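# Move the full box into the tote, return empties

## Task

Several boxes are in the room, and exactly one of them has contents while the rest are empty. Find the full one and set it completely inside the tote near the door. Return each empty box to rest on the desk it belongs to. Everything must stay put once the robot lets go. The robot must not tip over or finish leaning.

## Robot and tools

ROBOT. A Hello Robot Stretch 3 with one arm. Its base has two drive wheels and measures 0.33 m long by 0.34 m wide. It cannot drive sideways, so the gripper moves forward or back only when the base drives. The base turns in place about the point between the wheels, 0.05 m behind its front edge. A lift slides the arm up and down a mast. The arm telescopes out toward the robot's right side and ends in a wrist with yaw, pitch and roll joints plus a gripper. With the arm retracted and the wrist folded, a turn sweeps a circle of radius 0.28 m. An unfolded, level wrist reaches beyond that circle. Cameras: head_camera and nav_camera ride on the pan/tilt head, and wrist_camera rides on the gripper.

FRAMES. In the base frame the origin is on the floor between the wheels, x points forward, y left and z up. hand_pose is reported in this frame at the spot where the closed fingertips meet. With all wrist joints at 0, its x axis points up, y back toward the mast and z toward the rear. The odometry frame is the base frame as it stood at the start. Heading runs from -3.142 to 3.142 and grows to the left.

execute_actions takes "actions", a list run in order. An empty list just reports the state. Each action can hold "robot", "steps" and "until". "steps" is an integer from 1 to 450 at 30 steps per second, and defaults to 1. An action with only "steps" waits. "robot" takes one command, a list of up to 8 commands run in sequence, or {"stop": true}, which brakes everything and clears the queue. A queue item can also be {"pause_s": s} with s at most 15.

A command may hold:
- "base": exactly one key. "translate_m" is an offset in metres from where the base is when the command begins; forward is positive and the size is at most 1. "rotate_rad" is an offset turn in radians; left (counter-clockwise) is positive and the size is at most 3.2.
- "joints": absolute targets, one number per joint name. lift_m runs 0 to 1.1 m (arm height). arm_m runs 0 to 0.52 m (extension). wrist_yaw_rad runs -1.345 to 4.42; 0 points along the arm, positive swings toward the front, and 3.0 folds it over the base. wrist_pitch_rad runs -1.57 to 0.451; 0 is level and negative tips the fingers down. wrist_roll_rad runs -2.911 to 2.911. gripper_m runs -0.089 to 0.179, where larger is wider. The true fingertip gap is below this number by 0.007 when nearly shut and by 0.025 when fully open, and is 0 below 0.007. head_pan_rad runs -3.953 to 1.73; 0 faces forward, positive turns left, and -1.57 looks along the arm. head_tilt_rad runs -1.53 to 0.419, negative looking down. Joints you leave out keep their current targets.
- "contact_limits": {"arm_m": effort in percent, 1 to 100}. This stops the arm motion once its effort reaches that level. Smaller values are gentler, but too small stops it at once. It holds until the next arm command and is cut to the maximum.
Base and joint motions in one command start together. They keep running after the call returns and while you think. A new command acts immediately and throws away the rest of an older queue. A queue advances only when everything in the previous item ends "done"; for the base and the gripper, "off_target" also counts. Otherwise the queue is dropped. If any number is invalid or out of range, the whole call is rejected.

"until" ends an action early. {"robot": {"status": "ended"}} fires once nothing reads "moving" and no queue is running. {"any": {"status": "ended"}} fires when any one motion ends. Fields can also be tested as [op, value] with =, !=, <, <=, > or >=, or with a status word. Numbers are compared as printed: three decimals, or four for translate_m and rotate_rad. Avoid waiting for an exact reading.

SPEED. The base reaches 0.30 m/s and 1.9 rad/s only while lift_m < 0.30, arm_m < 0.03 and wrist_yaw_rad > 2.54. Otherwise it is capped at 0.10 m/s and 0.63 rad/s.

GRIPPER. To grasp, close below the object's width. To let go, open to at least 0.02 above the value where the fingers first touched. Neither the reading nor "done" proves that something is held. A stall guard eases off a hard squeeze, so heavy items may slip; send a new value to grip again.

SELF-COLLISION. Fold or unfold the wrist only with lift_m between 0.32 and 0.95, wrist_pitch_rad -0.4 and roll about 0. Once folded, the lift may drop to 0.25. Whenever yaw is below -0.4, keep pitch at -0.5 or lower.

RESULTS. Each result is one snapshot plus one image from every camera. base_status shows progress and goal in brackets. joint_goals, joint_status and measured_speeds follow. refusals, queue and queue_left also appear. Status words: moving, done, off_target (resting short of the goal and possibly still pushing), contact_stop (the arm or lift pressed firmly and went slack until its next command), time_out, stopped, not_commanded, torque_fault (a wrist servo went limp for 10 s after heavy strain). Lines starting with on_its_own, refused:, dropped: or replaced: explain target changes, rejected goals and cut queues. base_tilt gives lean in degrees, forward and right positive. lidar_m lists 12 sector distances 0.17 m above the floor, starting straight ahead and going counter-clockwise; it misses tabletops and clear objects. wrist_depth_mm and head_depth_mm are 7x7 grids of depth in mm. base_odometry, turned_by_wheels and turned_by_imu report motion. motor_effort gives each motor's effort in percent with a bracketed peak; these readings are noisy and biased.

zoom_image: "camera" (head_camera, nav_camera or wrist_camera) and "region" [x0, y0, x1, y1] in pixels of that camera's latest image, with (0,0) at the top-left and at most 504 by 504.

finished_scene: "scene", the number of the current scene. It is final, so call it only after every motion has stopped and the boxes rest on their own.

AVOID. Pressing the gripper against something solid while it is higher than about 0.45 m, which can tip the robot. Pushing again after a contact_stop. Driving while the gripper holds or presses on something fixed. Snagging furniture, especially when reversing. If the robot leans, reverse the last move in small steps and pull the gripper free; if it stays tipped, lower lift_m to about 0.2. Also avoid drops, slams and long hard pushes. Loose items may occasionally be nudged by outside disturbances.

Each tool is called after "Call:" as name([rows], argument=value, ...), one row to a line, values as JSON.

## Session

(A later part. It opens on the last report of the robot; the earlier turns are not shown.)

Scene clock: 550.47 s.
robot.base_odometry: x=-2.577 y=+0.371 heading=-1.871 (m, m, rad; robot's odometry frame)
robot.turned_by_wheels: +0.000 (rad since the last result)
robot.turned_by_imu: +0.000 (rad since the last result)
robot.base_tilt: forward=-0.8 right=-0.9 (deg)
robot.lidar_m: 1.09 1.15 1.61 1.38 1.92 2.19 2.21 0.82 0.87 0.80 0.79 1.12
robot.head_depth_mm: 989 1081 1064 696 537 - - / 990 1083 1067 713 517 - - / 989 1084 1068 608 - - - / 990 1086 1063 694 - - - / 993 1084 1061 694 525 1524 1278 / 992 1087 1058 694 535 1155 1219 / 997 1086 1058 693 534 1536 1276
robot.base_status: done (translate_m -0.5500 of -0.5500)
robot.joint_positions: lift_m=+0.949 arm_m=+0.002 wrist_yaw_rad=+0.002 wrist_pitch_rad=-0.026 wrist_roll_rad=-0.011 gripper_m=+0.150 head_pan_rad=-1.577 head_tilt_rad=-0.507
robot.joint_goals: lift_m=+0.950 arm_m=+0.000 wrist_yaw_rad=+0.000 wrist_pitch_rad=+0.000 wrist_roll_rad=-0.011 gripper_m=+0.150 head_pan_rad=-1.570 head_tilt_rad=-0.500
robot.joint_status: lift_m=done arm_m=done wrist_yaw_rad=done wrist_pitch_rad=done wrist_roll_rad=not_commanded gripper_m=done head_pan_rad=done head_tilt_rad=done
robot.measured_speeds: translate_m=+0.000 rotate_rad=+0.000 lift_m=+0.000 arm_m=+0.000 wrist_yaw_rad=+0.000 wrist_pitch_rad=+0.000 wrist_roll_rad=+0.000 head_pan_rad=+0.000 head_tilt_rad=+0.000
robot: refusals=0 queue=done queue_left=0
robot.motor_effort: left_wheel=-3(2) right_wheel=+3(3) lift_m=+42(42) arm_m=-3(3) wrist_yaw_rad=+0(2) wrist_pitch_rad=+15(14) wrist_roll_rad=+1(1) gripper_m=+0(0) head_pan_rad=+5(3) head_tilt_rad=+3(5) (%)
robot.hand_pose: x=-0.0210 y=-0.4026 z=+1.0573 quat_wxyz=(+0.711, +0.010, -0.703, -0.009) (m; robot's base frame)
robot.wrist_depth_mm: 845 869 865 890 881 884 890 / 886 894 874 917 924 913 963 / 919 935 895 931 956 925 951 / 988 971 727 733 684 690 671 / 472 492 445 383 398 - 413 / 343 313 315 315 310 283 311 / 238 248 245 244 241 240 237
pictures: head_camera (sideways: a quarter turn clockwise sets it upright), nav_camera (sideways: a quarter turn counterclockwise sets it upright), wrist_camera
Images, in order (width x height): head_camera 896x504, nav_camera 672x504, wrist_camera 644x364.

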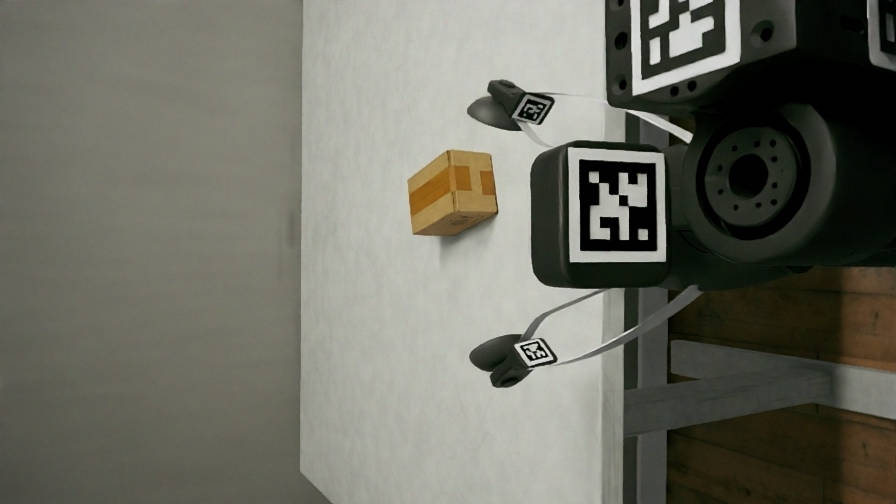

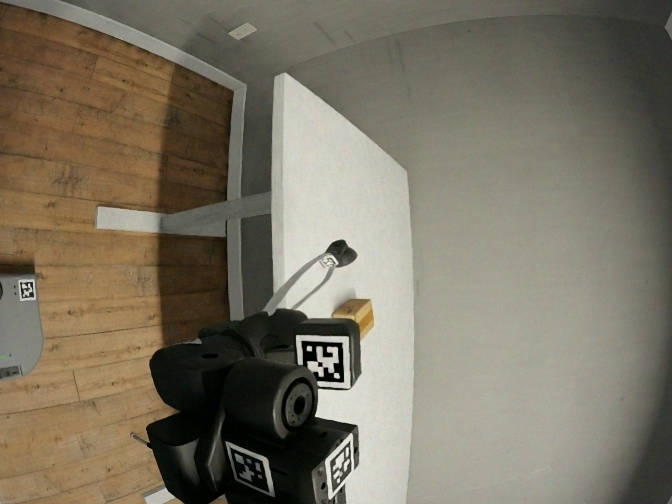

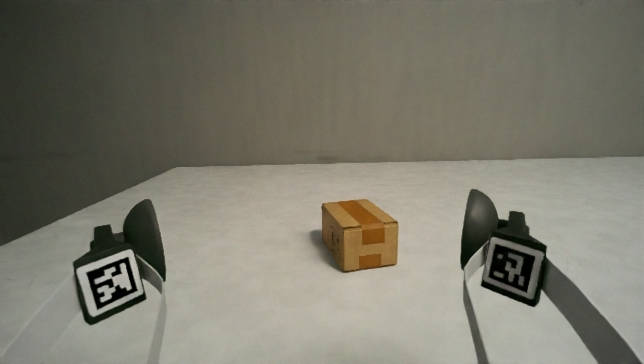

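Call:
execute_actions([
  {"robot": {"base": {"translate_m": -0.05}, "joints": {"lift_m": 0.90}}, "steps": 200, "until": {"robot": {"status": "ended"}}},
])

Scene clock: 558.47 s.
robot.base_odometry: x=-2.562 y=+0.418 heading=-1.871 (m, m, rad; robot's odometry frame)
robot.turned_by_wheels: +0.000 (rad since the last result)
robot.turned_by_imu: +0.001 (rad since the last result)
robot.base_tilt: forward=-0.8 right=-0.8 (deg)
robot.lidar_m: 1.14 1.20 1.69 1.39 1.93 2.15 2.16 0.78 0.85 1.19 0.80 1.18
robot.head_depth_mm: 990 1081 1068 697 537 1589 - / 991 1085 1067 695 558 1587 - / 993 1080 1064 697 536 - - / 989 1080 1059 625 536 - - / 991 1083 1056 694 557 1542 1279 / 991 1086 1059 691 535 1454 1218 / 991 1081 1055 693 535 1457 1274
robot.base_status: done (translate_m -0.0500 of -0.0500)
robot.joint_positions: lift_m=+0.901 arm_m=+0.002 wrist_yaw_rad=+0.001 wrist_pitch_rad=-0.024 wrist_roll_rad=-0.011 gripper_m=+0.150 head_pan_rad=-1.577 head_tilt_rad=-0.507
robot.joint_goals: lift_m=+0.900 arm_m=+0.000 wrist_yaw_rad=+0.000 wrist_pitch_rad=+0.000 wrist_roll_rad=-0.011 gripper_m=+0.150 head_pan_rad=-1.570 head_tilt_rad=-0.500
robot.joint_status: lift_m=done arm_m=done wrist_yaw_rad=done wrist_pitch_rad=done wrist_roll_rad=not_commanded gripper_m=done head_pan_rad=done head_tilt_rad=done
robot.measured_speeds: translate_m=+0.000 rotate_rad=+0.000 lift_m=+0.000 arm_m=+0.000 wrist_yaw_rad=+0.000 wrist_pitch_rad=+0.000 wrist_roll_rad=+0.000 head_pan_rad=+0.000 head_tilt_rad=+0.000
robot: refusals=0 queue=done queue_left=0
robot.motor_effort: left_wheel=-3(6) right_wheel=+3(4) lift_m=+12(43) arm_m=-3(3) wrist_yaw_rad=+0(2) wrist_pitch_rad=+14(15) wrist_roll_rad=+1(1) gripper_m=+0(0) head_pan_rad=+3(3) head_tilt_rad=+3(4) (%)
robot.hand_pose: x=-0.0211 y=-0.4027 z=+1.0092 quat_wxyz=(+0.711, +0.009, -0.703, -0.008) (m; robot's base frame)
robot.wrist_depth_mm: 878 880 893 869 865 856 867 / 908 911 907 916 890 903 914 / 940 911 920 927 944 972 949 / 999 538 533 353 505 500 479 / 325 352 320 311 310 - 300 / 246 221 226 224 221 202 224 / 189 190 191 192 190 191 191
pictures: head_camera (sideways: a quarter turn clockwise sets it upright), nav_camera (sideways: a quarter turn counterclockwise sets it upright), wrist_camera
Images, in order (width x height): head_camera 896x504, nav_camera 672x504, wrist_camera 644x364.

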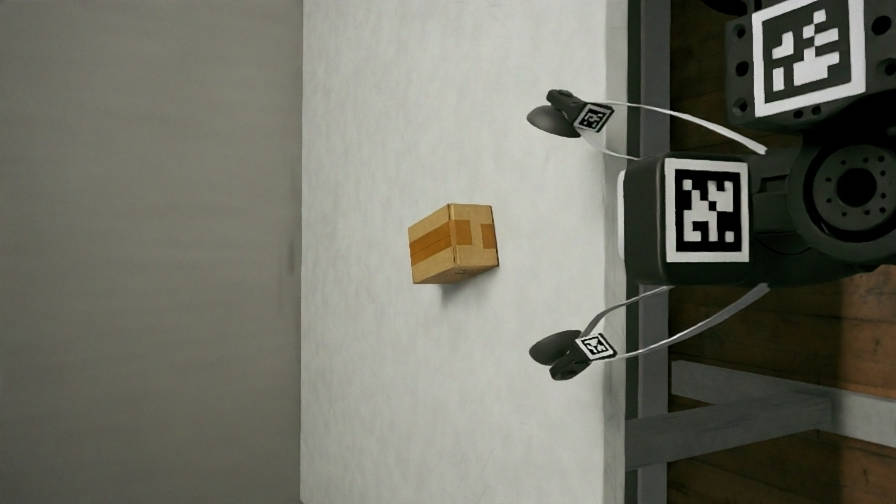

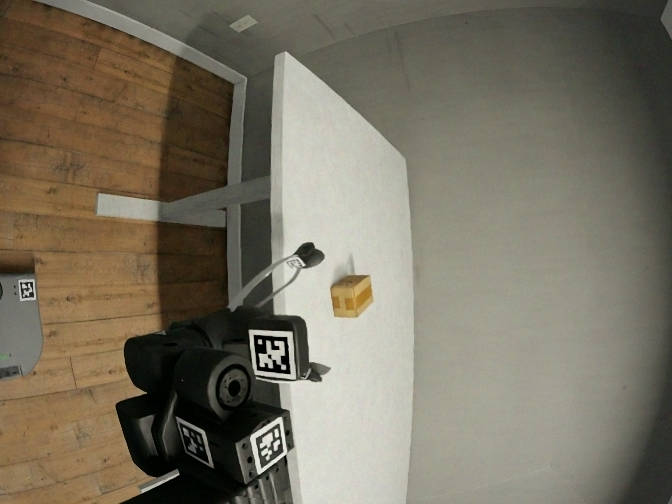

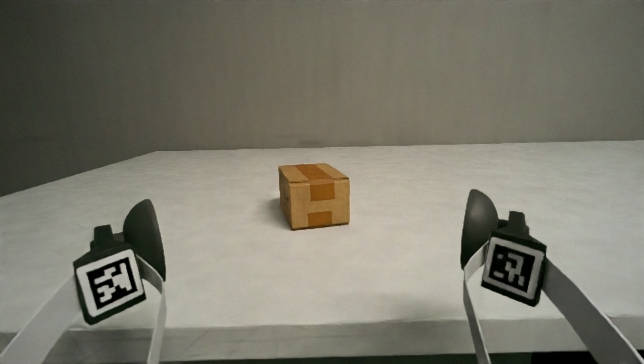

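Call:
execute_actions([
  {"robot": [{"joints": {"arm_m": 0.255}}, {"joints": {"gripper_m": 0.02}}, {"joints": {"lift_m": 0.96}}, {"pause_s": 0.5}], "steps": 400, "until": {"robot": {"status": "ended"}}},
])

Scene clock: 573.20 s.
robot.base_odometry: x=-2.562 y=+0.418 heading=-1.871 (m, m, rad; robot's odometry frame)
robot.turned_by_wheels: +0.000 (rad since the last result)
robot.turned_by_imu: +0.002 (rad since the last result)
robot.base_tilt: forward=-0.9 right=-0.9 (deg)
robot.lidar_m: 1.14 1.20 1.69 1.39 1.92 2.14 2.17 0.78 0.85 1.19 0.81 1.17
robot.head_depth_mm: 987 1084 1140 - 518 1542 1255 / 987 1080 1158 662 537 1543 1277 / 989 1081 1157 - 536 1539 1280 / 989 1083 1152 - 536 1542 1281 / 990 1082 1060 693 536 1538 1277 / 991 1080 1055 693 535 1452 1219 / 993 1087 1058 690 535 1450 1275
robot.base_status: done (translate_m -0.0500 of -0.0500)
robot.joint_positions: lift_m=+0.959 arm_m=+0.255 wrist_yaw_rad=+0.000 wrist_pitch_rad=-0.024 wrist_roll_rad=-0.011 gripper_m=+0.021 head_pan_rad=-1.577 head_tilt_rad=-0.507
robot.joint_goals: lift_m=+0.960 arm_m=+0.255 wrist_yaw_rad=+0.000 wrist_pitch_rad=+0.000 wrist_roll_rad=-0.011 gripper_m=+0.020 head_pan_rad=-1.570 head_tilt_rad=-0.500
robot.joint_status: lift_m=done arm_m=done wrist_yaw_rad=done wrist_pitch_rad=done wrist_roll_rad=not_commanded gripper_m=done head_pan_rad=done head_tilt_rad=done
robot.measured_speeds: translate_m=+0.000 rotate_rad=+0.000 lift_m=+0.000 arm_m=+0.000 wrist_yaw_rad=+0.000 wrist_pitch_rad=+0.000 wrist_roll_rad=+0.000 head_pan_rad=+0.000 head_tilt_rad=+0.000
robot: refusals=0 queue=done queue_left=0
robot.motor_effort: left_wheel=-2(2) right_wheel=+3(2) lift_m=+42(44) arm_m=+2(1) wrist_yaw_rad=+0(0) wrist_pitch_rad=+14(14) wrist_roll_rad=+1(1) gripper_m=-13(88) head_pan_rad=+4(4) head_tilt_rad=+2(3) (%)
robot.hand_pose: x=-0.0214 y=-0.6553 z=+1.0678 quat_wxyz=(+0.711, +0.009, -0.703, -0.008) (m; robot's base frame)
robot.wrist_depth_mm: 636 631 637 646 635 644 648 / 659 646 638 655 664 674 665 / 670 669 686 689 677 684 700 / 688 702 710 709 706 715 731 / 482 469 500 463 485 448 434 / 342 339 135 130 293 321 323 / 263 261 247 100 104 252 251
pictures: head_camera (sideways: a quarter turn clockwise sets it upright), nav_camera (sideways: a quarter turn counterclockwise sets it upright), wrist_camera
Images, in order (width x height): head_camera 896x504, nav_camera 672x504, wrist_camera 644x364.

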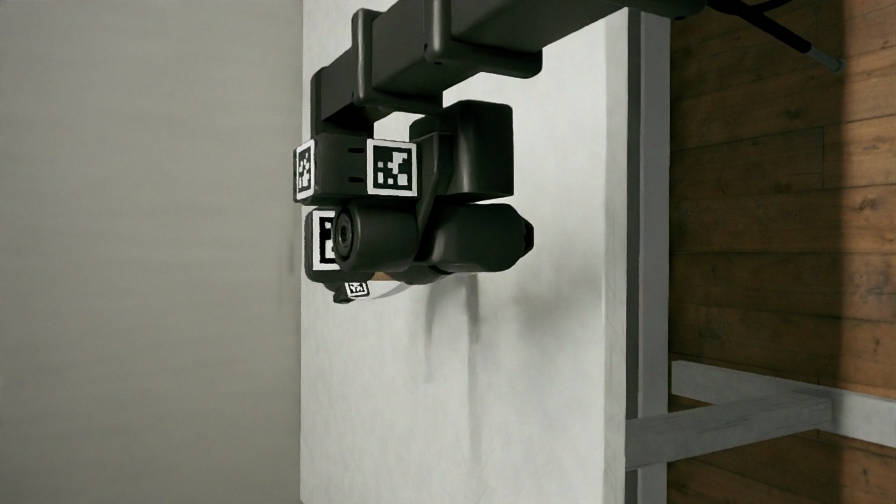

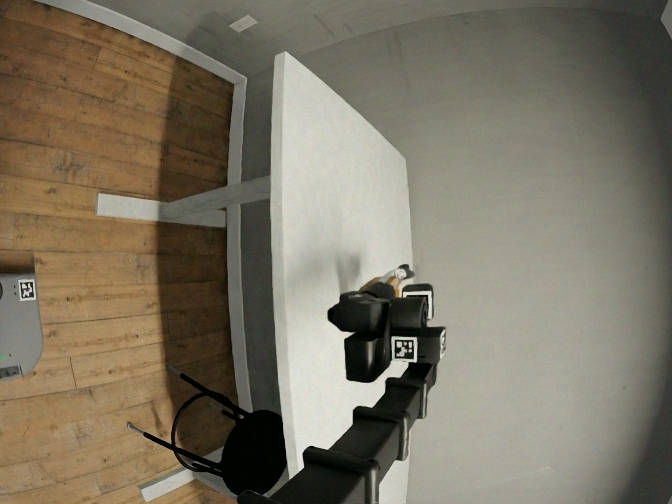

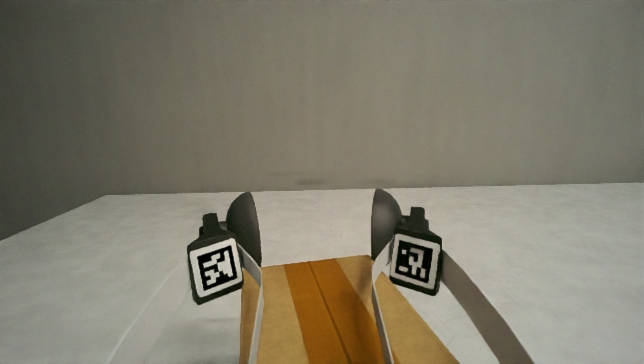

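Call:
execute_actions([
  {"robot": [{"joints": {"lift_m": 0.903}}, {"joints": {"gripper_m": 0.15}}, {"joints": {"arm_m": 0.16}}, {"joints": {"arm_m": 0.0, "lift_m": 0.95}, "base": {"translate_m": -0.50}}], "steps": 450, "until": {"robot": {"status": "ended"}}},
])

Scene clock: 598.13 s.
robot.base_odometry: x=-2.415 y=+0.896 heading=-1.871 (m, m, rad; robot's odometry frame)
robot.turned_by_wheels: +0.000 (rad since the last result)
robot.turned_by_imu: +0.002 (rad since the last result)
robot.base_tilt: forward=-0.8 right=-0.9 (deg)
robot.lidar_m: 1.64 1.73 1.54 1.41 1.80 1.97 1.66 1.60 0.76 0.51 1.07 1.08
robot.head_depth_mm: 972 1058 1065 699 518 - - / 970 1061 1069 733 517 - - / 971 1060 1066 695 - - - / 974 1062 1067 695 - - - / 973 1065 1063 695 516 1498 1245 / 972 1063 1063 695 515 1550 1279 / 973 1061 1055 694 516 1535 1273
robot.base_status: done (translate_m -0.5000 of -0.5000)
robot.joint_positions: lift_m=+0.949 arm_m=+0.002 wrist_yaw_rad=+0.000 wrist_pitch_rad=-0.023 wrist_roll_rad=-0.011 gripper_m=+0.150 head_pan_rad=-1.577 head_tilt_rad=-0.507
robot.joint_goals: lift_m=+0.950 arm_m=+0.000 wrist_yaw_rad=+0.000 wrist_pitch_rad=+0.000 wrist_roll_rad=-0.011 gripper_m=+0.150 head_pan_rad=-1.570 head_tilt_rad=-0.500
robot.joint_status: lift_m=done arm_m=done wrist_yaw_rad=done wrist_pitch_rad=done wrist_roll_rad=not_commanded gripper_m=done head_pan_rad=done head_tilt_rad=done
robot.measured_speeds: translate_m=+0.000 rotate_rad=+0.000 lift_m=+0.000 arm_m=+0.000 wrist_yaw_rad=+0.000 wrist_pitch_rad=+0.000 wrist_roll_rad=+0.000 head_pan_rad=+0.000 head_tilt_rad=+0.000
robot: refusals=0 queue=done queue_left=0
robot.motor_effort: left_wheel=-2(6) right_wheel=+3(4) lift_m=+42(43) arm_m=-3(1) wrist_yaw_rad=+0(0) wrist_pitch_rad=+13(14) wrist_roll_rad=+1(1) gripper_m=+0(84) head_pan_rad=+3(2) head_tilt_rad=+2(4) (%)
robot.hand_pose: x=-0.0214 y=-0.4027 z=+1.0579 quat_wxyz=(+0.711, +0.009, -0.703, -0.008) (m; robot's base frame)
robot.wrist_depth_mm: 850 838 875 861 859 847 841 / 880 861 862 884 898 890 910 / 909 902 894 921 904 937 921 / 775 764 742 718 713 696 933 / 453 496 445 434 432 - 423 / 336 311 315 310 294 247 310 / 240 249 247 244 242 240 237
pictures: head_camera (sideways: a quarter turn clockwise sets it upright), nav_camera (sideways: a quarter turn counterclockwise sets it upright), wrist_camera
Images, in order (width x height): head_camera 896x504, nav_camera 672x504, wrist_camera 644x364.

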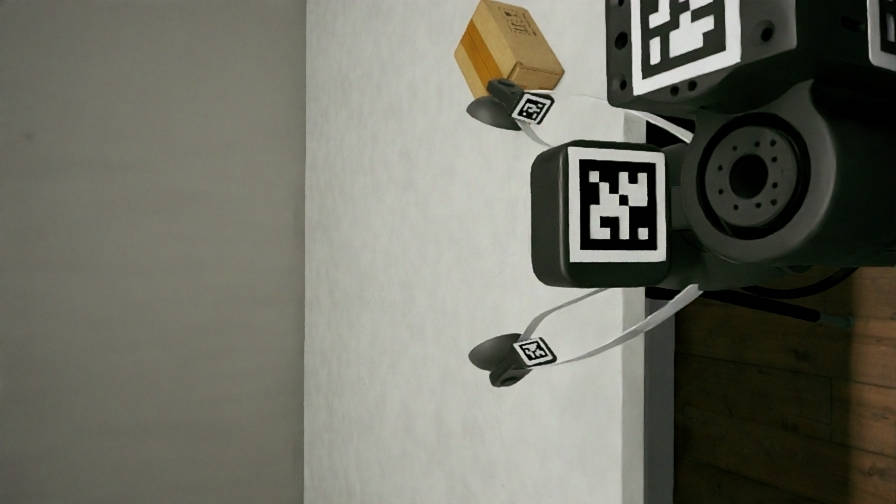

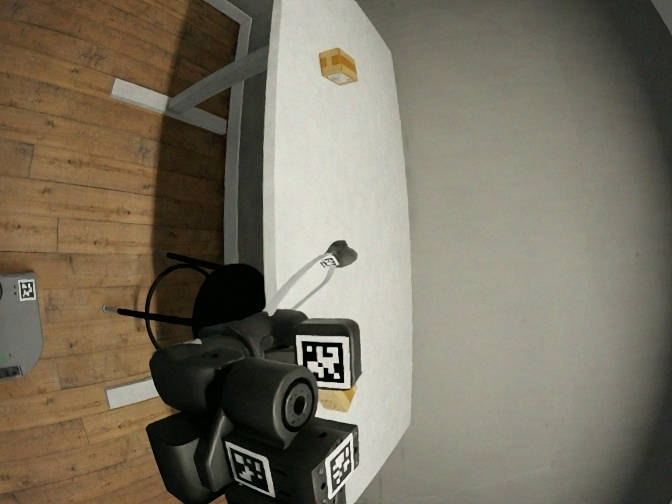

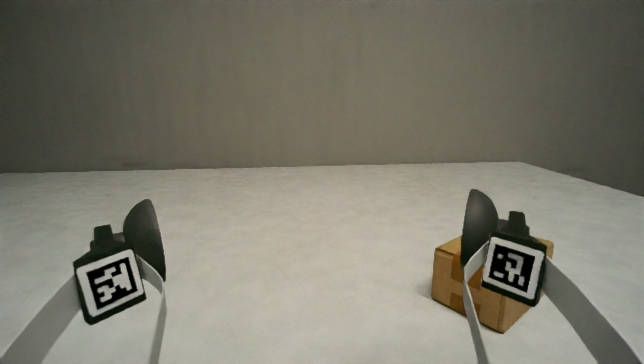

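Call:
zoom_image(camera="head_camera", region=[380, 0, 680, 200])

Region (380, 0, 680, 200) of head_camera's 896x504 image, scaled by 1.680, with more detail than that image has.

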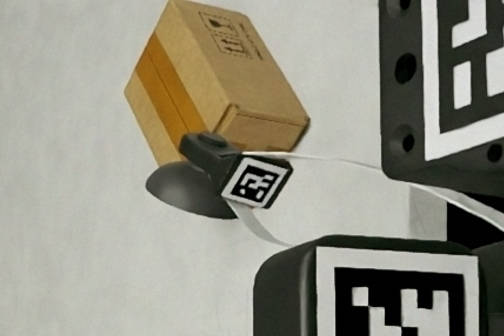

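Call:
zoom_image(camera="wrist_camera", region=[380, 150, 644, 364])

Region (380, 150, 644, 364) of wrist_camera's 644x364 image, scaled by 1.909; it fills the top 409 rows of this view, and the rest is white.

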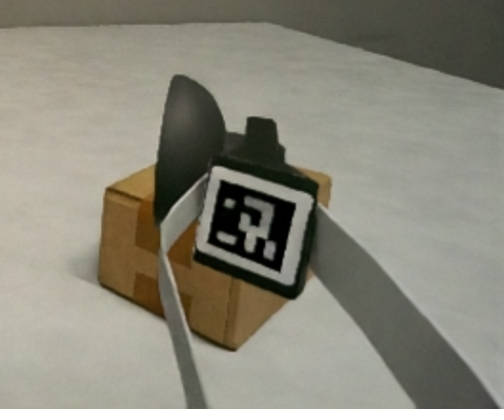

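Call:
execute_actions([
  {"robot": {"base": {"translate_m": -0.155}, "joints": {"lift_m": 0.90, "gripper_m": 0.179}}, "steps": 200, "until": {"robot": {"status": "ended"}}},
])

Scene clock: 670.37 s.
robot.base_odometry: x=-2.369 y=+1.044 heading=-1.871 (m, m, rad; robot's odometry frame)
robot.turned_by_wheels: +0.000 (rad since the last result)
robot.turned_by_imu: +0.001 (rad since the last result)
robot.base_tilt: forward=-0.8 right=-0.9 (deg)
robot.lidar_m: 1.80 1.89 1.62 1.41 1.95 1.84 1.50 1.60 0.71 0.50 0.77 1.19
robot.head_depth_mm: 968 1054 1072 697 517 1496 - / 964 1056 1067 698 517 1096 - / 967 1059 1067 696 517 - - / 969 1057 1067 694 515 - - / 971 1059 1060 694 517 853 1244 / 970 1060 1059 695 507 929 1237 / 971 1056 1057 693 515 1494 1277
robot.base_status: done (translate_m -0.1550 of -0.1550)
robot.joint_positions: lift_m=+0.901 arm_m=+0.002 wrist_yaw_rad=+0.000 wrist_pitch_rad=-0.023 wrist_roll_rad=-0.011 gripper_m=+0.179 head_pan_rad=-1.577 head_tilt_rad=-0.507
robot.joint_goals: lift_m=+0.900 arm_m=+0.000 wrist_yaw_rad=+0.000 wrist_pitch_rad=+0.000 wrist_roll_rad=-0.011 gripper_m=+0.179 head_pan_rad=-1.570 head_tilt_rad=-0.500
robot.joint_status: lift_m=done arm_m=done wrist_yaw_rad=done wrist_pitch_rad=done wrist_roll_rad=not_commanded gripper_m=done head_pan_rad=done head_tilt_rad=done
robot.measured_speeds: translate_m=+0.000 rotate_rad=+0.000 lift_m=+0.000 arm_m=+0.000 wrist_yaw_rad=+0.000 wrist_pitch_rad=+0.000 wrist_roll_rad=+0.000 head_pan_rad=+0.000 head_tilt_rad=+0.000
robot: refusals=0 queue=done queue_left=0
robot.motor_effort: left_wheel=-2(6) right_wheel=+2(3) lift_m=+12(42) arm_m=-3(3) wrist_yaw_rad=+0(1) wrist_pitch_rad=+13(13) wrist_roll_rad=+1(1) gripper_m=+0(84) head_pan_rad=+3(3) head_tilt_rad=+4(3) (%)
robot.hand_pose: x=-0.0214 y=-0.4027 z=+1.0095 quat_wxyz=(+0.711, +0.009, -0.703, -0.008) (m; robot's base frame)
robot.wrist_depth_mm: 862 840 842 833 858 869 877 / 876 891 886 860 892 884 884 / 907 907 910 920 919 881 916 / 564 557 531 523 510 502 939 / 361 323 296 236 309 306 302 / - 228 227 226 223 207 229 / 175 177 175 175 173 172 169
pictures: head_camera (sideways: a quarter turn clockwise sets it upright), nav_camera (sideways: a quarter turn counterclockwise sets it upright), wrist_camera
Images, in order (width x height): head_camera 896x504, nav_camera 672x504, wrist_camera 644x364.

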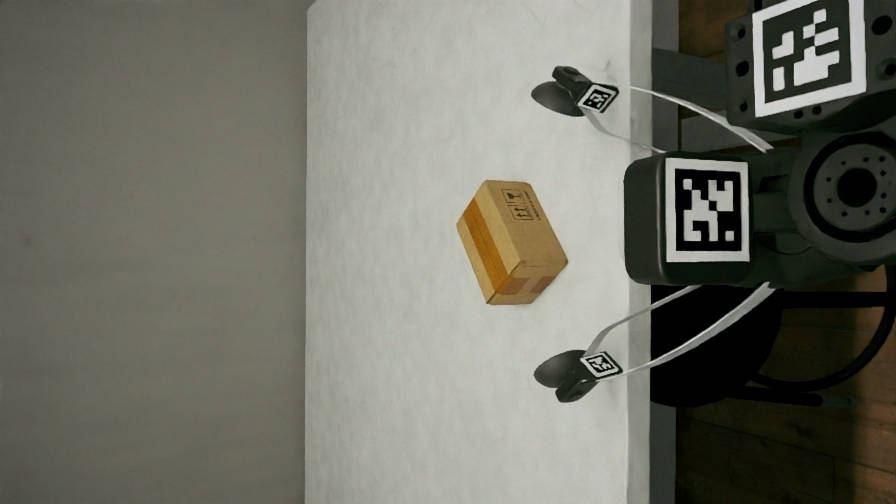

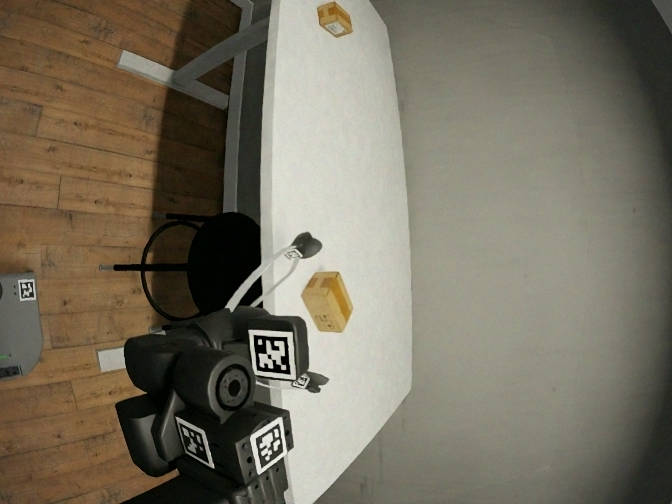

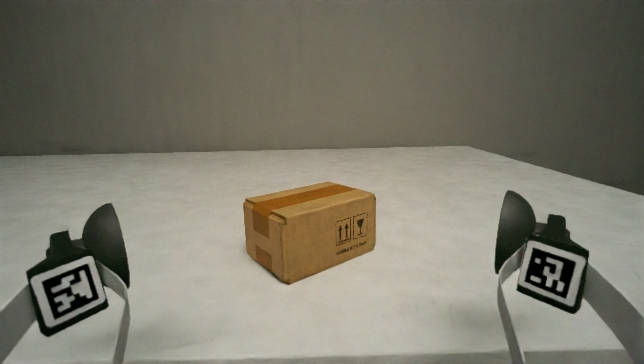

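Call:
execute_actions([
  {"robot": [{"joints": {"arm_m": 0.135}}, {"joints": {"gripper_m": 0.02}}, {"joints": {"lift_m": 0.96}}, {"pause_s": 0.5}], "steps": 400, "until": {"robot": {"status": "ended"}}},
])

Scene clock: 691.10 s.
robot.base_odometry: x=-2.369 y=+1.044 heading=-1.870 (m, m, rad; robot's odometry frame)
robot.turned_by_wheels: +0.000 (rad since the last result)
robot.turned_by_imu: +0.002 (rad since the last result)
robot.base_tilt: forward=-0.8 right=-0.8 (deg)
robot.lidar_m: 1.80 1.89 1.62 1.41 1.95 1.84 1.51 1.60 0.71 0.50 0.77 1.19
robot.head_depth_mm: 967 1053 1067 - - 1457 1284 / 968 1061 1067 - - 1142 1215 / 968 1058 1066 - - 987 1222 / 967 1055 1063 - - 850 1251 / 969 1057 1062 694 516 848 1250 / 970 1059 1058 695 516 929 1236 / 967 1063 1057 694 515 1497 1278
robot.base_status: done (translate_m -0.1550 of -0.1550)
robot.joint_positions: lift_m=+0.959 arm_m=+0.135 wrist_yaw_rad=+0.002 wrist_pitch_rad=-0.019 wrist_roll_rad=-0.014 gripper_m=+0.020 head_pan_rad=-1.577 head_tilt_rad=-0.507
robot.joint_goals: lift_m=+0.960 arm_m=+0.135 wrist_yaw_rad=+0.000 wrist_pitch_rad=+0.000 wrist_roll_rad=-0.014 gripper_m=+0.020 head_pan_rad=-1.570 head_tilt_rad=-0.500
robot.joint_status: lift_m=done arm_m=done wrist_yaw_rad=done wrist_pitch_rad=done wrist_roll_rad=not_commanded gripper_m=done head_pan_rad=done head_tilt_rad=done
robot.measured_speeds: translate_m=+0.000 rotate_rad=+0.000 lift_m=+0.000 arm_m=+0.000 wrist_yaw_rad=+0.000 wrist_pitch_rad=+0.000 wrist_roll_rad=+0.000 head_pan_rad=+0.000 head_tilt_rad=+0.000
robot: refusals=0 queue=done queue_left=0
robot.motor_effort: left_wheel=-2(3) right_wheel=+2(2) lift_m=+42(45) arm_m=+2(1) wrist_yaw_rad=+0(4) wrist_pitch_rad=+11(17) wrist_roll_rad=+2(2) gripper_m=+0(86) head_pan_rad=+3(4) head_tilt_rad=+3(3) (%)
robot.hand_pose: x=-0.0210 y=-0.5355 z=+1.0691 quat_wxyz=(+0.712, +0.007, -0.702, -0.006) (m; robot's base frame)
robot.wrist_depth_mm: 718 740 733 709 730 743 732 / 759 758 746 736 770 750 766 / 787 799 797 770 749 807 790 / 779 784 799 808 754 803 819 / 494 488 471 481 462 452 455 / 340 342 323 315 326 328 328 / 264 263 262 240 185 259 254
pictures: head_camera (sideways: a quarter turn clockwise sets it upright), nav_camera (sideways: a quarter turn counterclockwise sets it upright), wrist_camera
Images, in order (width x height): head_camera 896x504, nav_camera 672x504, wrist_camera 644x364.

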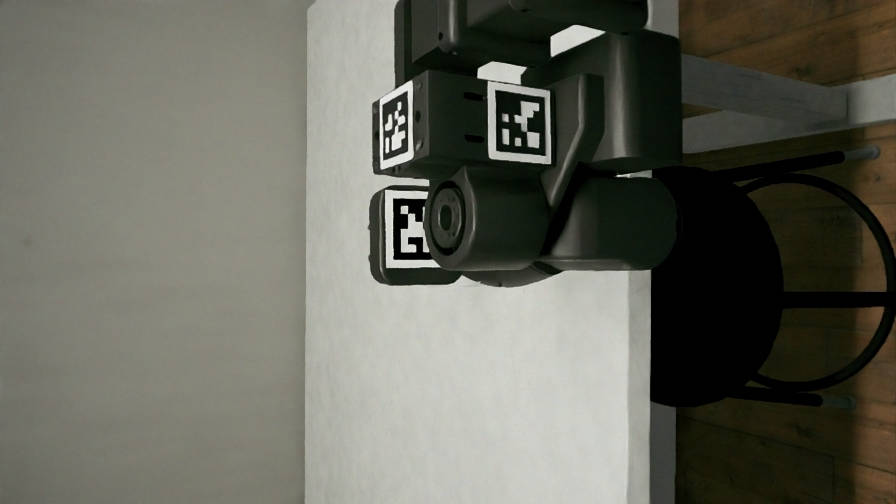

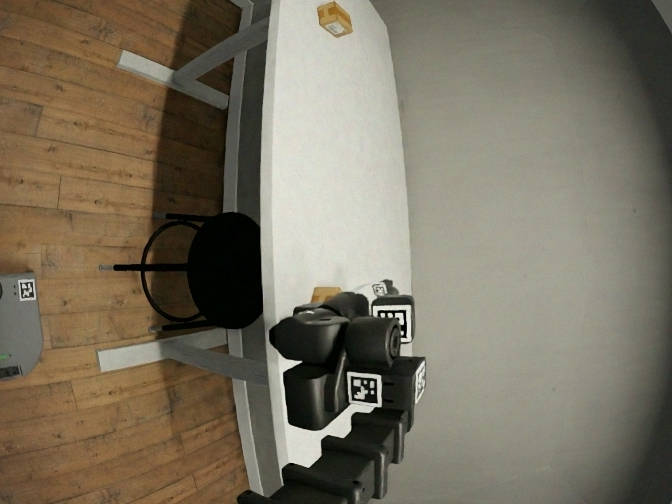

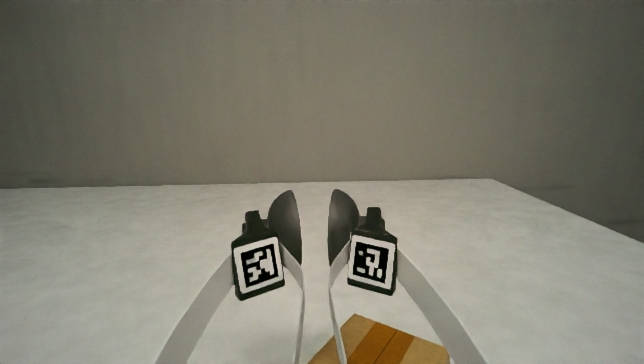

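Call:
execute_actions([
  {"robot": [{"joints": {"gripper_m": 0.179, "arm_m": 0.0}}], "steps": 300, "until": {"robot": {"status": "ended"}}},
])

Scene clock: 696.20 s.
robot.base_odometry: x=-2.369 y=+1.044 heading=-1.870 (m, m, rad; robot's odometry frame)
robot.turned_by_wheels: +0.000 (rad since the last result)
robot.turned_by_imu: +0.001 (rad since the last result)
robot.base_tilt: forward=-0.8 right=-0.8 (deg)
robot.lidar_m: 1.80 1.89 1.62 1.41 1.95 1.84 1.50 1.60 0.71 0.50 0.77 1.19
robot.head_depth_mm: 970 1057 1068 698 548 - - / 967 1054 1069 732 517 - - / 965 1056 1065 696 - - - / 965 1059 1062 695 - - - / 968 1054 1062 695 516 848 1247 / 969 1058 1059 731 497 930 1237 / 970 1063 1058 694 516 1491 1275
robot.base_status: done (translate_m -0.1550 of -0.1550)
robot.joint_positions: lift_m=+0.959 arm_m=+0.002 wrist_yaw_rad=+0.000 wrist_pitch_rad=-0.019 wrist_roll_rad=-0.014 gripper_m=+0.179 head_pan_rad=-1.577 head_tilt_rad=-0.507
robot.joint_goals: lift_m=+0.960 arm_m=+0.000 wrist_yaw_rad=+0.000 wrist_pitch_rad=+0.000 wrist_roll_rad=-0.014 gripper_m=+0.179 head_pan_rad=-1.570 head_tilt_rad=-0.500
robot.joint_status: lift_m=done arm_m=done wrist_yaw_rad=done wrist_pitch_rad=done wrist_roll_rad=not_commanded gripper_m=done head_pan_rad=done head_tilt_rad=done
robot.measured_speeds: translate_m=+0.000 rotate_rad=+0.000 lift_m=+0.000 arm_m=+0.000 wrist_yaw_rad=+0.000 wrist_pitch_rad=+0.000 wrist_roll_rad=+0.000 head_pan_rad=+0.000 head_tilt_rad=+0.000
robot: refusals=0 queue=done queue_left=0
robot.motor_effort: left_wheel=-2(2) right_wheel=+2(3) lift_m=+42(42) arm_m=-3(4) wrist_yaw_rad=-1(1) wrist_pitch_rad=+11(11) wrist_roll_rad=+2(2) gripper_m=+0(86) head_pan_rad=+4(3) head_tilt_rad=+3(2) (%)
robot.hand_pose: x=-0.0213 y=-0.4028 z=+1.0690 quat_wxyz=(+0.712, +0.007, -0.702, -0.007) (m; robot's base frame)
robot.wrist_depth_mm: 845 846 860 872 864 854 861 / 880 861 880 895 881 898 887 / 906 871 907 881 900 897 916 / 856 823 815 789 765 941 970 / 533 484 478 469 468 457 488 / - 340 337 262 316 316 342 / 254 267 261 251 259 259 255
pictures: head_camera (sideways: a quarter turn clockwise sets it upright), nav_camera (sideways: a quarter turn counterclockwise sets it upright), wrist_camera
Images, in order (width x height): head_camera 896x504, nav_camera 672x504, wrist_camera 644x364.

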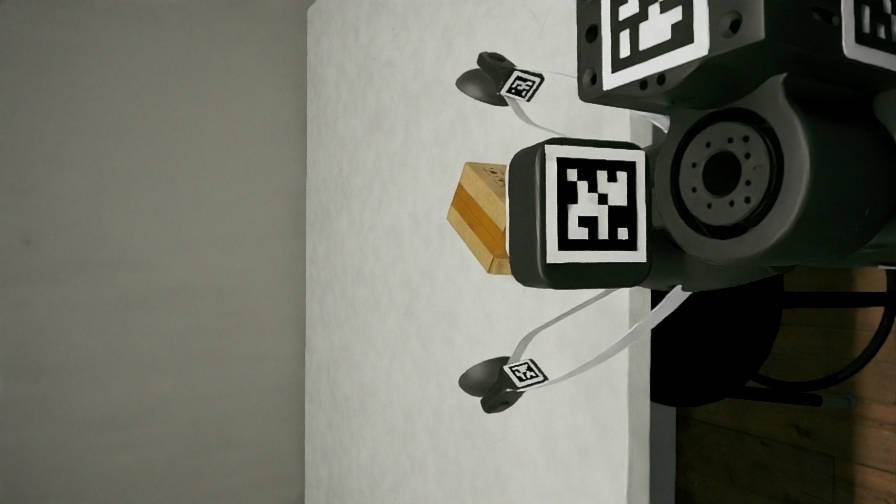

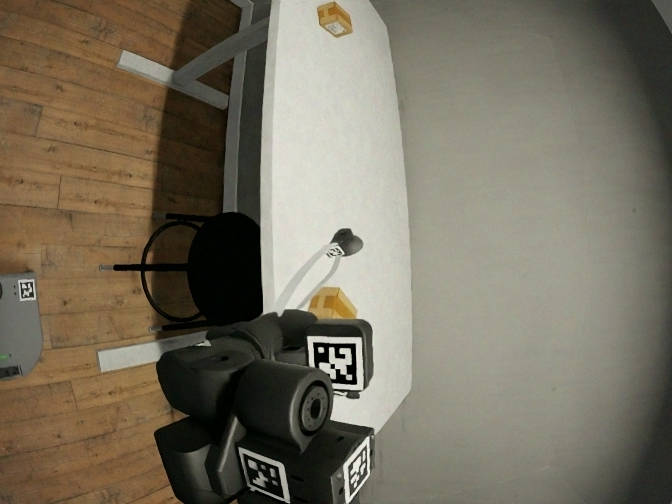

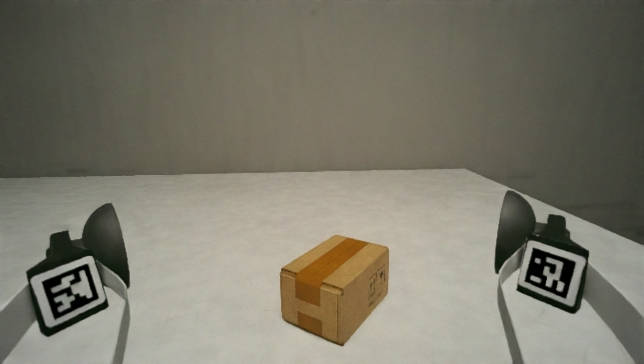

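Call:
zoom_image(camera="wrist_camera", region=[240, 200, 440, 364])

Region (240, 200, 440, 364) of wrist_camera's 644x364 image, scaled by 2.520; it fills the top 413 rows of this view, and the rest is white.

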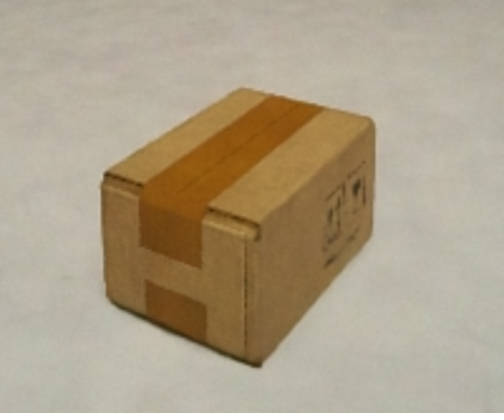

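Call:
execute_actions([
  {"robot": {"joints": {"wrist_yaw_rad": -0.38, "lift_m": 0.98}}, "steps": 120, "until": {"robot": {"status": "ended"}}},
])

Scene clock: 817.23 s.
robot.base_odometry: x=-2.369 y=+1.044 heading=-1.870 (m, m, rad; robot's odometry frame)
robot.turned_by_wheels: +0.000 (rad since the last result)
robot.turned_by_imu: +0.001 (rad since the last result)
robot.base_tilt: forward=-0.8 right=-1.0 (deg)
robot.lidar_m: 1.80 1.89 1.62 1.41 1.95 1.85 1.51 1.60 0.71 0.50 0.77 1.19
robot.head_depth_mm: 968 1059 1070 698 - - - / 966 1061 1068 733 - - - / 970 1059 1065 735 - - - / 965 1057 1067 731 517 849 1278 / 968 1058 1063 695 517 850 1249 / 970 1060 1063 695 516 929 1233 / 971 1062 1059 692 515 1497 1279
robot.base_status: done (translate_m -0.1550 of -0.1550)
robot.joint_positions: lift_m=+0.979 arm_m=+0.002 wrist_yaw_rad=-0.378 wrist_pitch_rad=-0.019 wrist_roll_rad=-0.014 gripper_m=+0.179 head_pan_rad=-1.577 head_tilt_rad=-0.507
robot.joint_goals: lift_m=+0.980 arm_m=+0.000 wrist_yaw_rad=-0.380 wrist_pitch_rad=+0.000 wrist_roll_rad=-0.014 gripper_m=+0.179 head_pan_rad=-1.570 head_tilt_rad=-0.500
robot.joint_status: lift_m=done arm_m=done wrist_yaw_rad=done wrist_pitch_rad=done wrist_roll_rad=not_commanded gripper_m=done head_pan_rad=done head_tilt_rad=done
robot.measured_speeds: translate_m=+0.000 rotate_rad=+0.000 lift_m=+0.000 arm_m=+0.000 wrist_yaw_rad=+0.000 wrist_pitch_rad=+0.000 wrist_roll_rad=+0.000 head_pan_rad=+0.000 head_tilt_rad=+0.000
robot: refusals=0 queue=done queue_left=0
robot.motor_effort: left_wheel=-2(2) right_wheel=+2(2) lift_m=+42(44) arm_m=-4(3) wrist_yaw_rad=-1(2) wrist_pitch_rad=+11(11) wrist_roll_rad=+2(2) gripper_m=+0(0) head_pan_rad=+3(3) head_tilt_rad=+2(2) (%)
robot.hand_pose: x=-0.1159 y=-0.3847 z=+1.0889 quat_wxyz=(+0.698, -0.125, -0.691, -0.141) (m; robot's base frame)
robot.wrist_depth_mm: 706 761 843 923 - - - / 726 791 892 950 - - - / 739 811 885 971 - - - / 723 798 875 879 - - - / 590 526 530 526 520 - - / - 295 337 383 365 350 - / 282 234 280 290 290 288 296
pictures: head_camera (sideways: a quarter turn clockwise sets it upright), nav_camera (sideways: a quarter turn counterclockwise sets it upright), wrist_camera
Images, in order (width x height): head_camera 896x504, nav_camera 672x504, wrist_camera 644x364.

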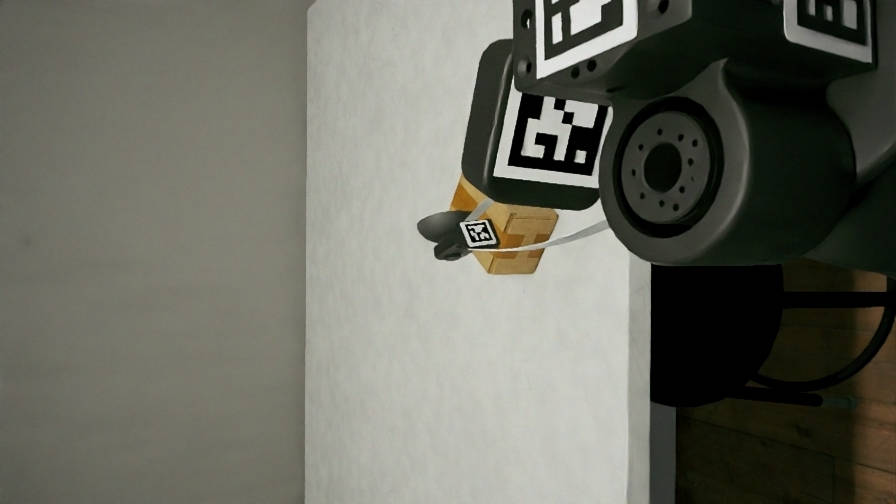

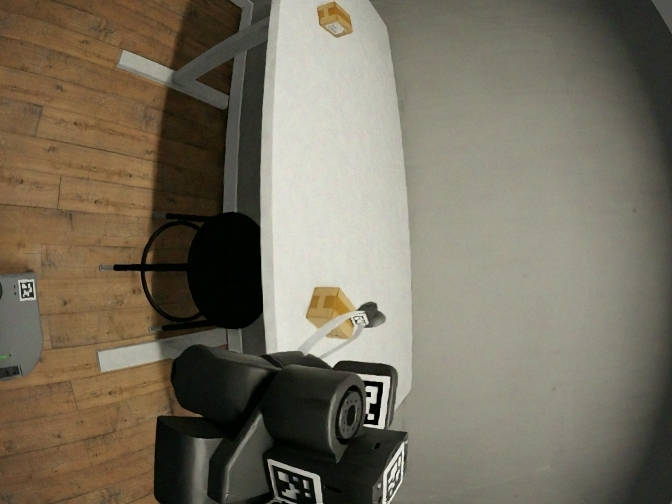

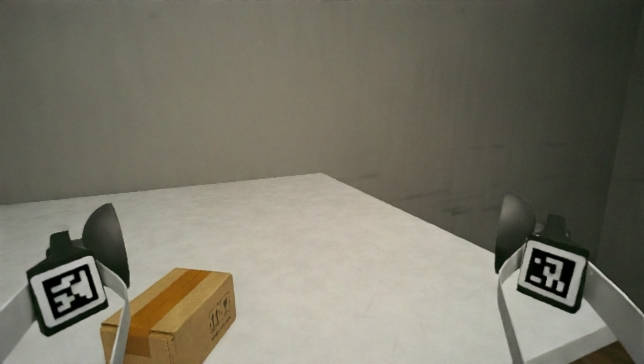

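Call:
execute_actions([
  {"robot": {"base": {"translate_m": 0.072}, "joints": {"arm_m": 0.134}}, "steps": 150, "until": {"robot": {"status": "ended"}}},
])

Scene clock: 827.17 s.
robot.base_odometry: x=-2.390 y=+0.976 heading=-1.871 (m, m, rad; robot's odometry frame)
robot.turned_by_wheels: +0.000 (rad since the last result)
robot.turned_by_imu: +0.001 (rad since the last result)
robot.base_tilt: forward=-0.8 right=-0.8 (deg)
robot.lidar_m: 1.73 1.81 1.58 1.41 1.81 1.90 1.58 1.60 0.73 0.50 1.18 1.14
robot.head_depth_mm: 968 1057 1119 - 499 1057 1218 / 967 1061 1119 - - 1406 1217 / 967 1060 1126 - - 873 1273 / 968 1060 1093 694 - 875 1215 / 970 1061 1060 694 517 924 1249 / 973 1063 1057 694 515 1538 1276 / 970 1060 1058 693 515 1533 1281
robot.base_status: done (translate_m +0.0720 of +0.0720)
robot.joint_positions: lift_m=+0.979 arm_m=+0.134 wrist_yaw_rad=-0.379 wrist_pitch_rad=-0.019 wrist_roll_rad=-0.014 gripper_m=+0.179 head_pan_rad=-1.577 head_tilt_rad=-0.507
robot.joint_goals: lift_m=+0.980 arm_m=+0.134 wrist_yaw_rad=-0.380 wrist_pitch_rad=+0.000 wrist_roll_rad=-0.014 gripper_m=+0.179 head_pan_rad=-1.570 head_tilt_rad=-0.500
robot.joint_status: lift_m=done arm_m=done wrist_yaw_rad=done wrist_pitch_rad=done wrist_roll_rad=not_commanded gripper_m=done head_pan_rad=done head_tilt_rad=done
robot.measured_speeds: translate_m=+0.000 rotate_rad=+0.000 lift_m=+0.000 arm_m=+0.000 wrist_yaw_rad=+0.000 wrist_pitch_rad=+0.000 wrist_roll_rad=+0.000 head_pan_rad=+0.000 head_tilt_rad=+0.000
robot: refusals=0 queue=done queue_left=0
robot.motor_effort: left_wheel=-2(4) right_wheel=+2(5) lift_m=+42(42) arm_m=+2(2) wrist_yaw_rad=-1(2) wrist_pitch_rad=+11(11) wrist_roll_rad=+2(2) gripper_m=+0(1) head_pan_rad=+3(2) head_tilt_rad=+2(1) (%)
robot.hand_pose: x=-0.1162 y=-0.5162 z=+1.0889 quat_wxyz=(+0.698, -0.125, -0.691, -0.141) (m; robot's base frame)
robot.wrist_depth_mm: 600 656 729 816 858 - - / 613 687 747 807 924 - - / 633 701 770 849 955 - - / 651 716 798 854 - - - / 590 539 533 526 512 518 - / - 377 374 367 367 350 - / 285 296 288 216 283 286 281
pictures: head_camera (sideways: a quarter turn clockwise sets it upright), nav_camera (sideways: a quarter turn counterclockwise sets it upright), wrist_camera
Images, in order (width x height): head_camera 896x504, nav_camera 672x504, wrist_camera 644x364.

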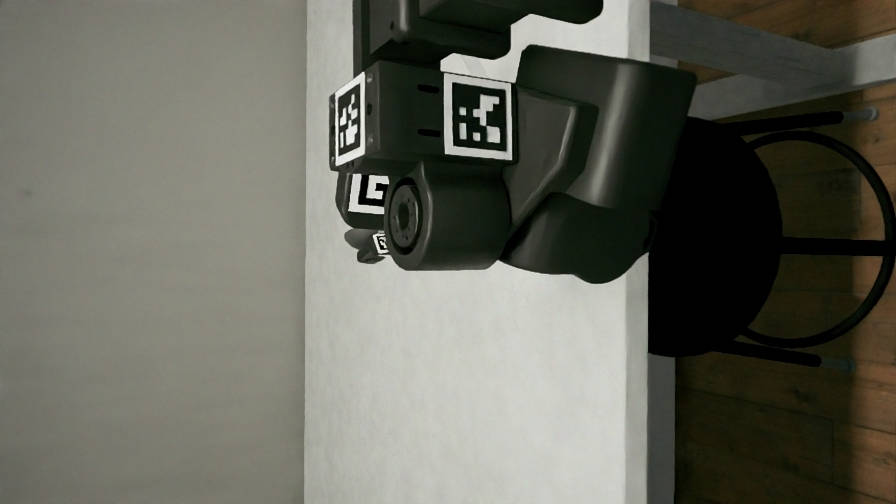

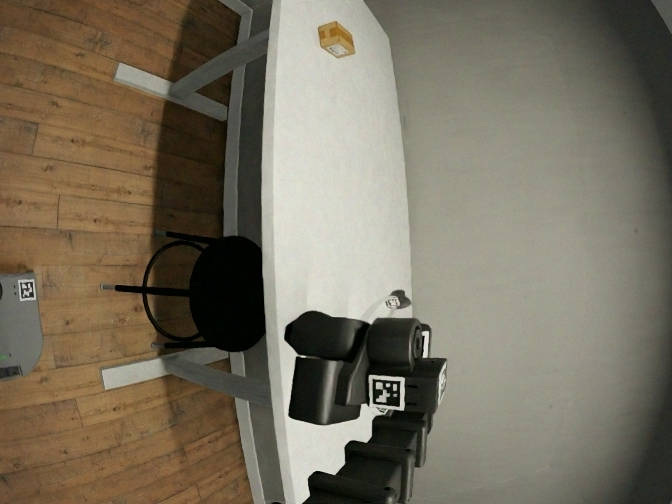

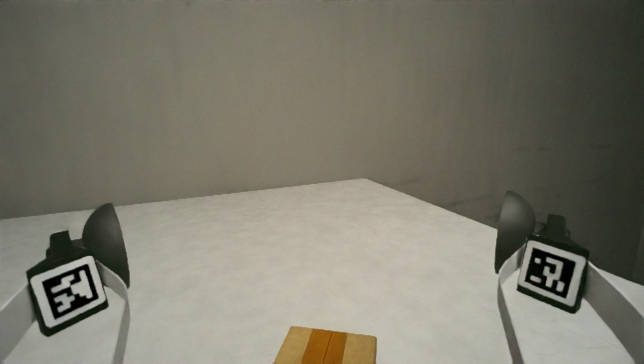

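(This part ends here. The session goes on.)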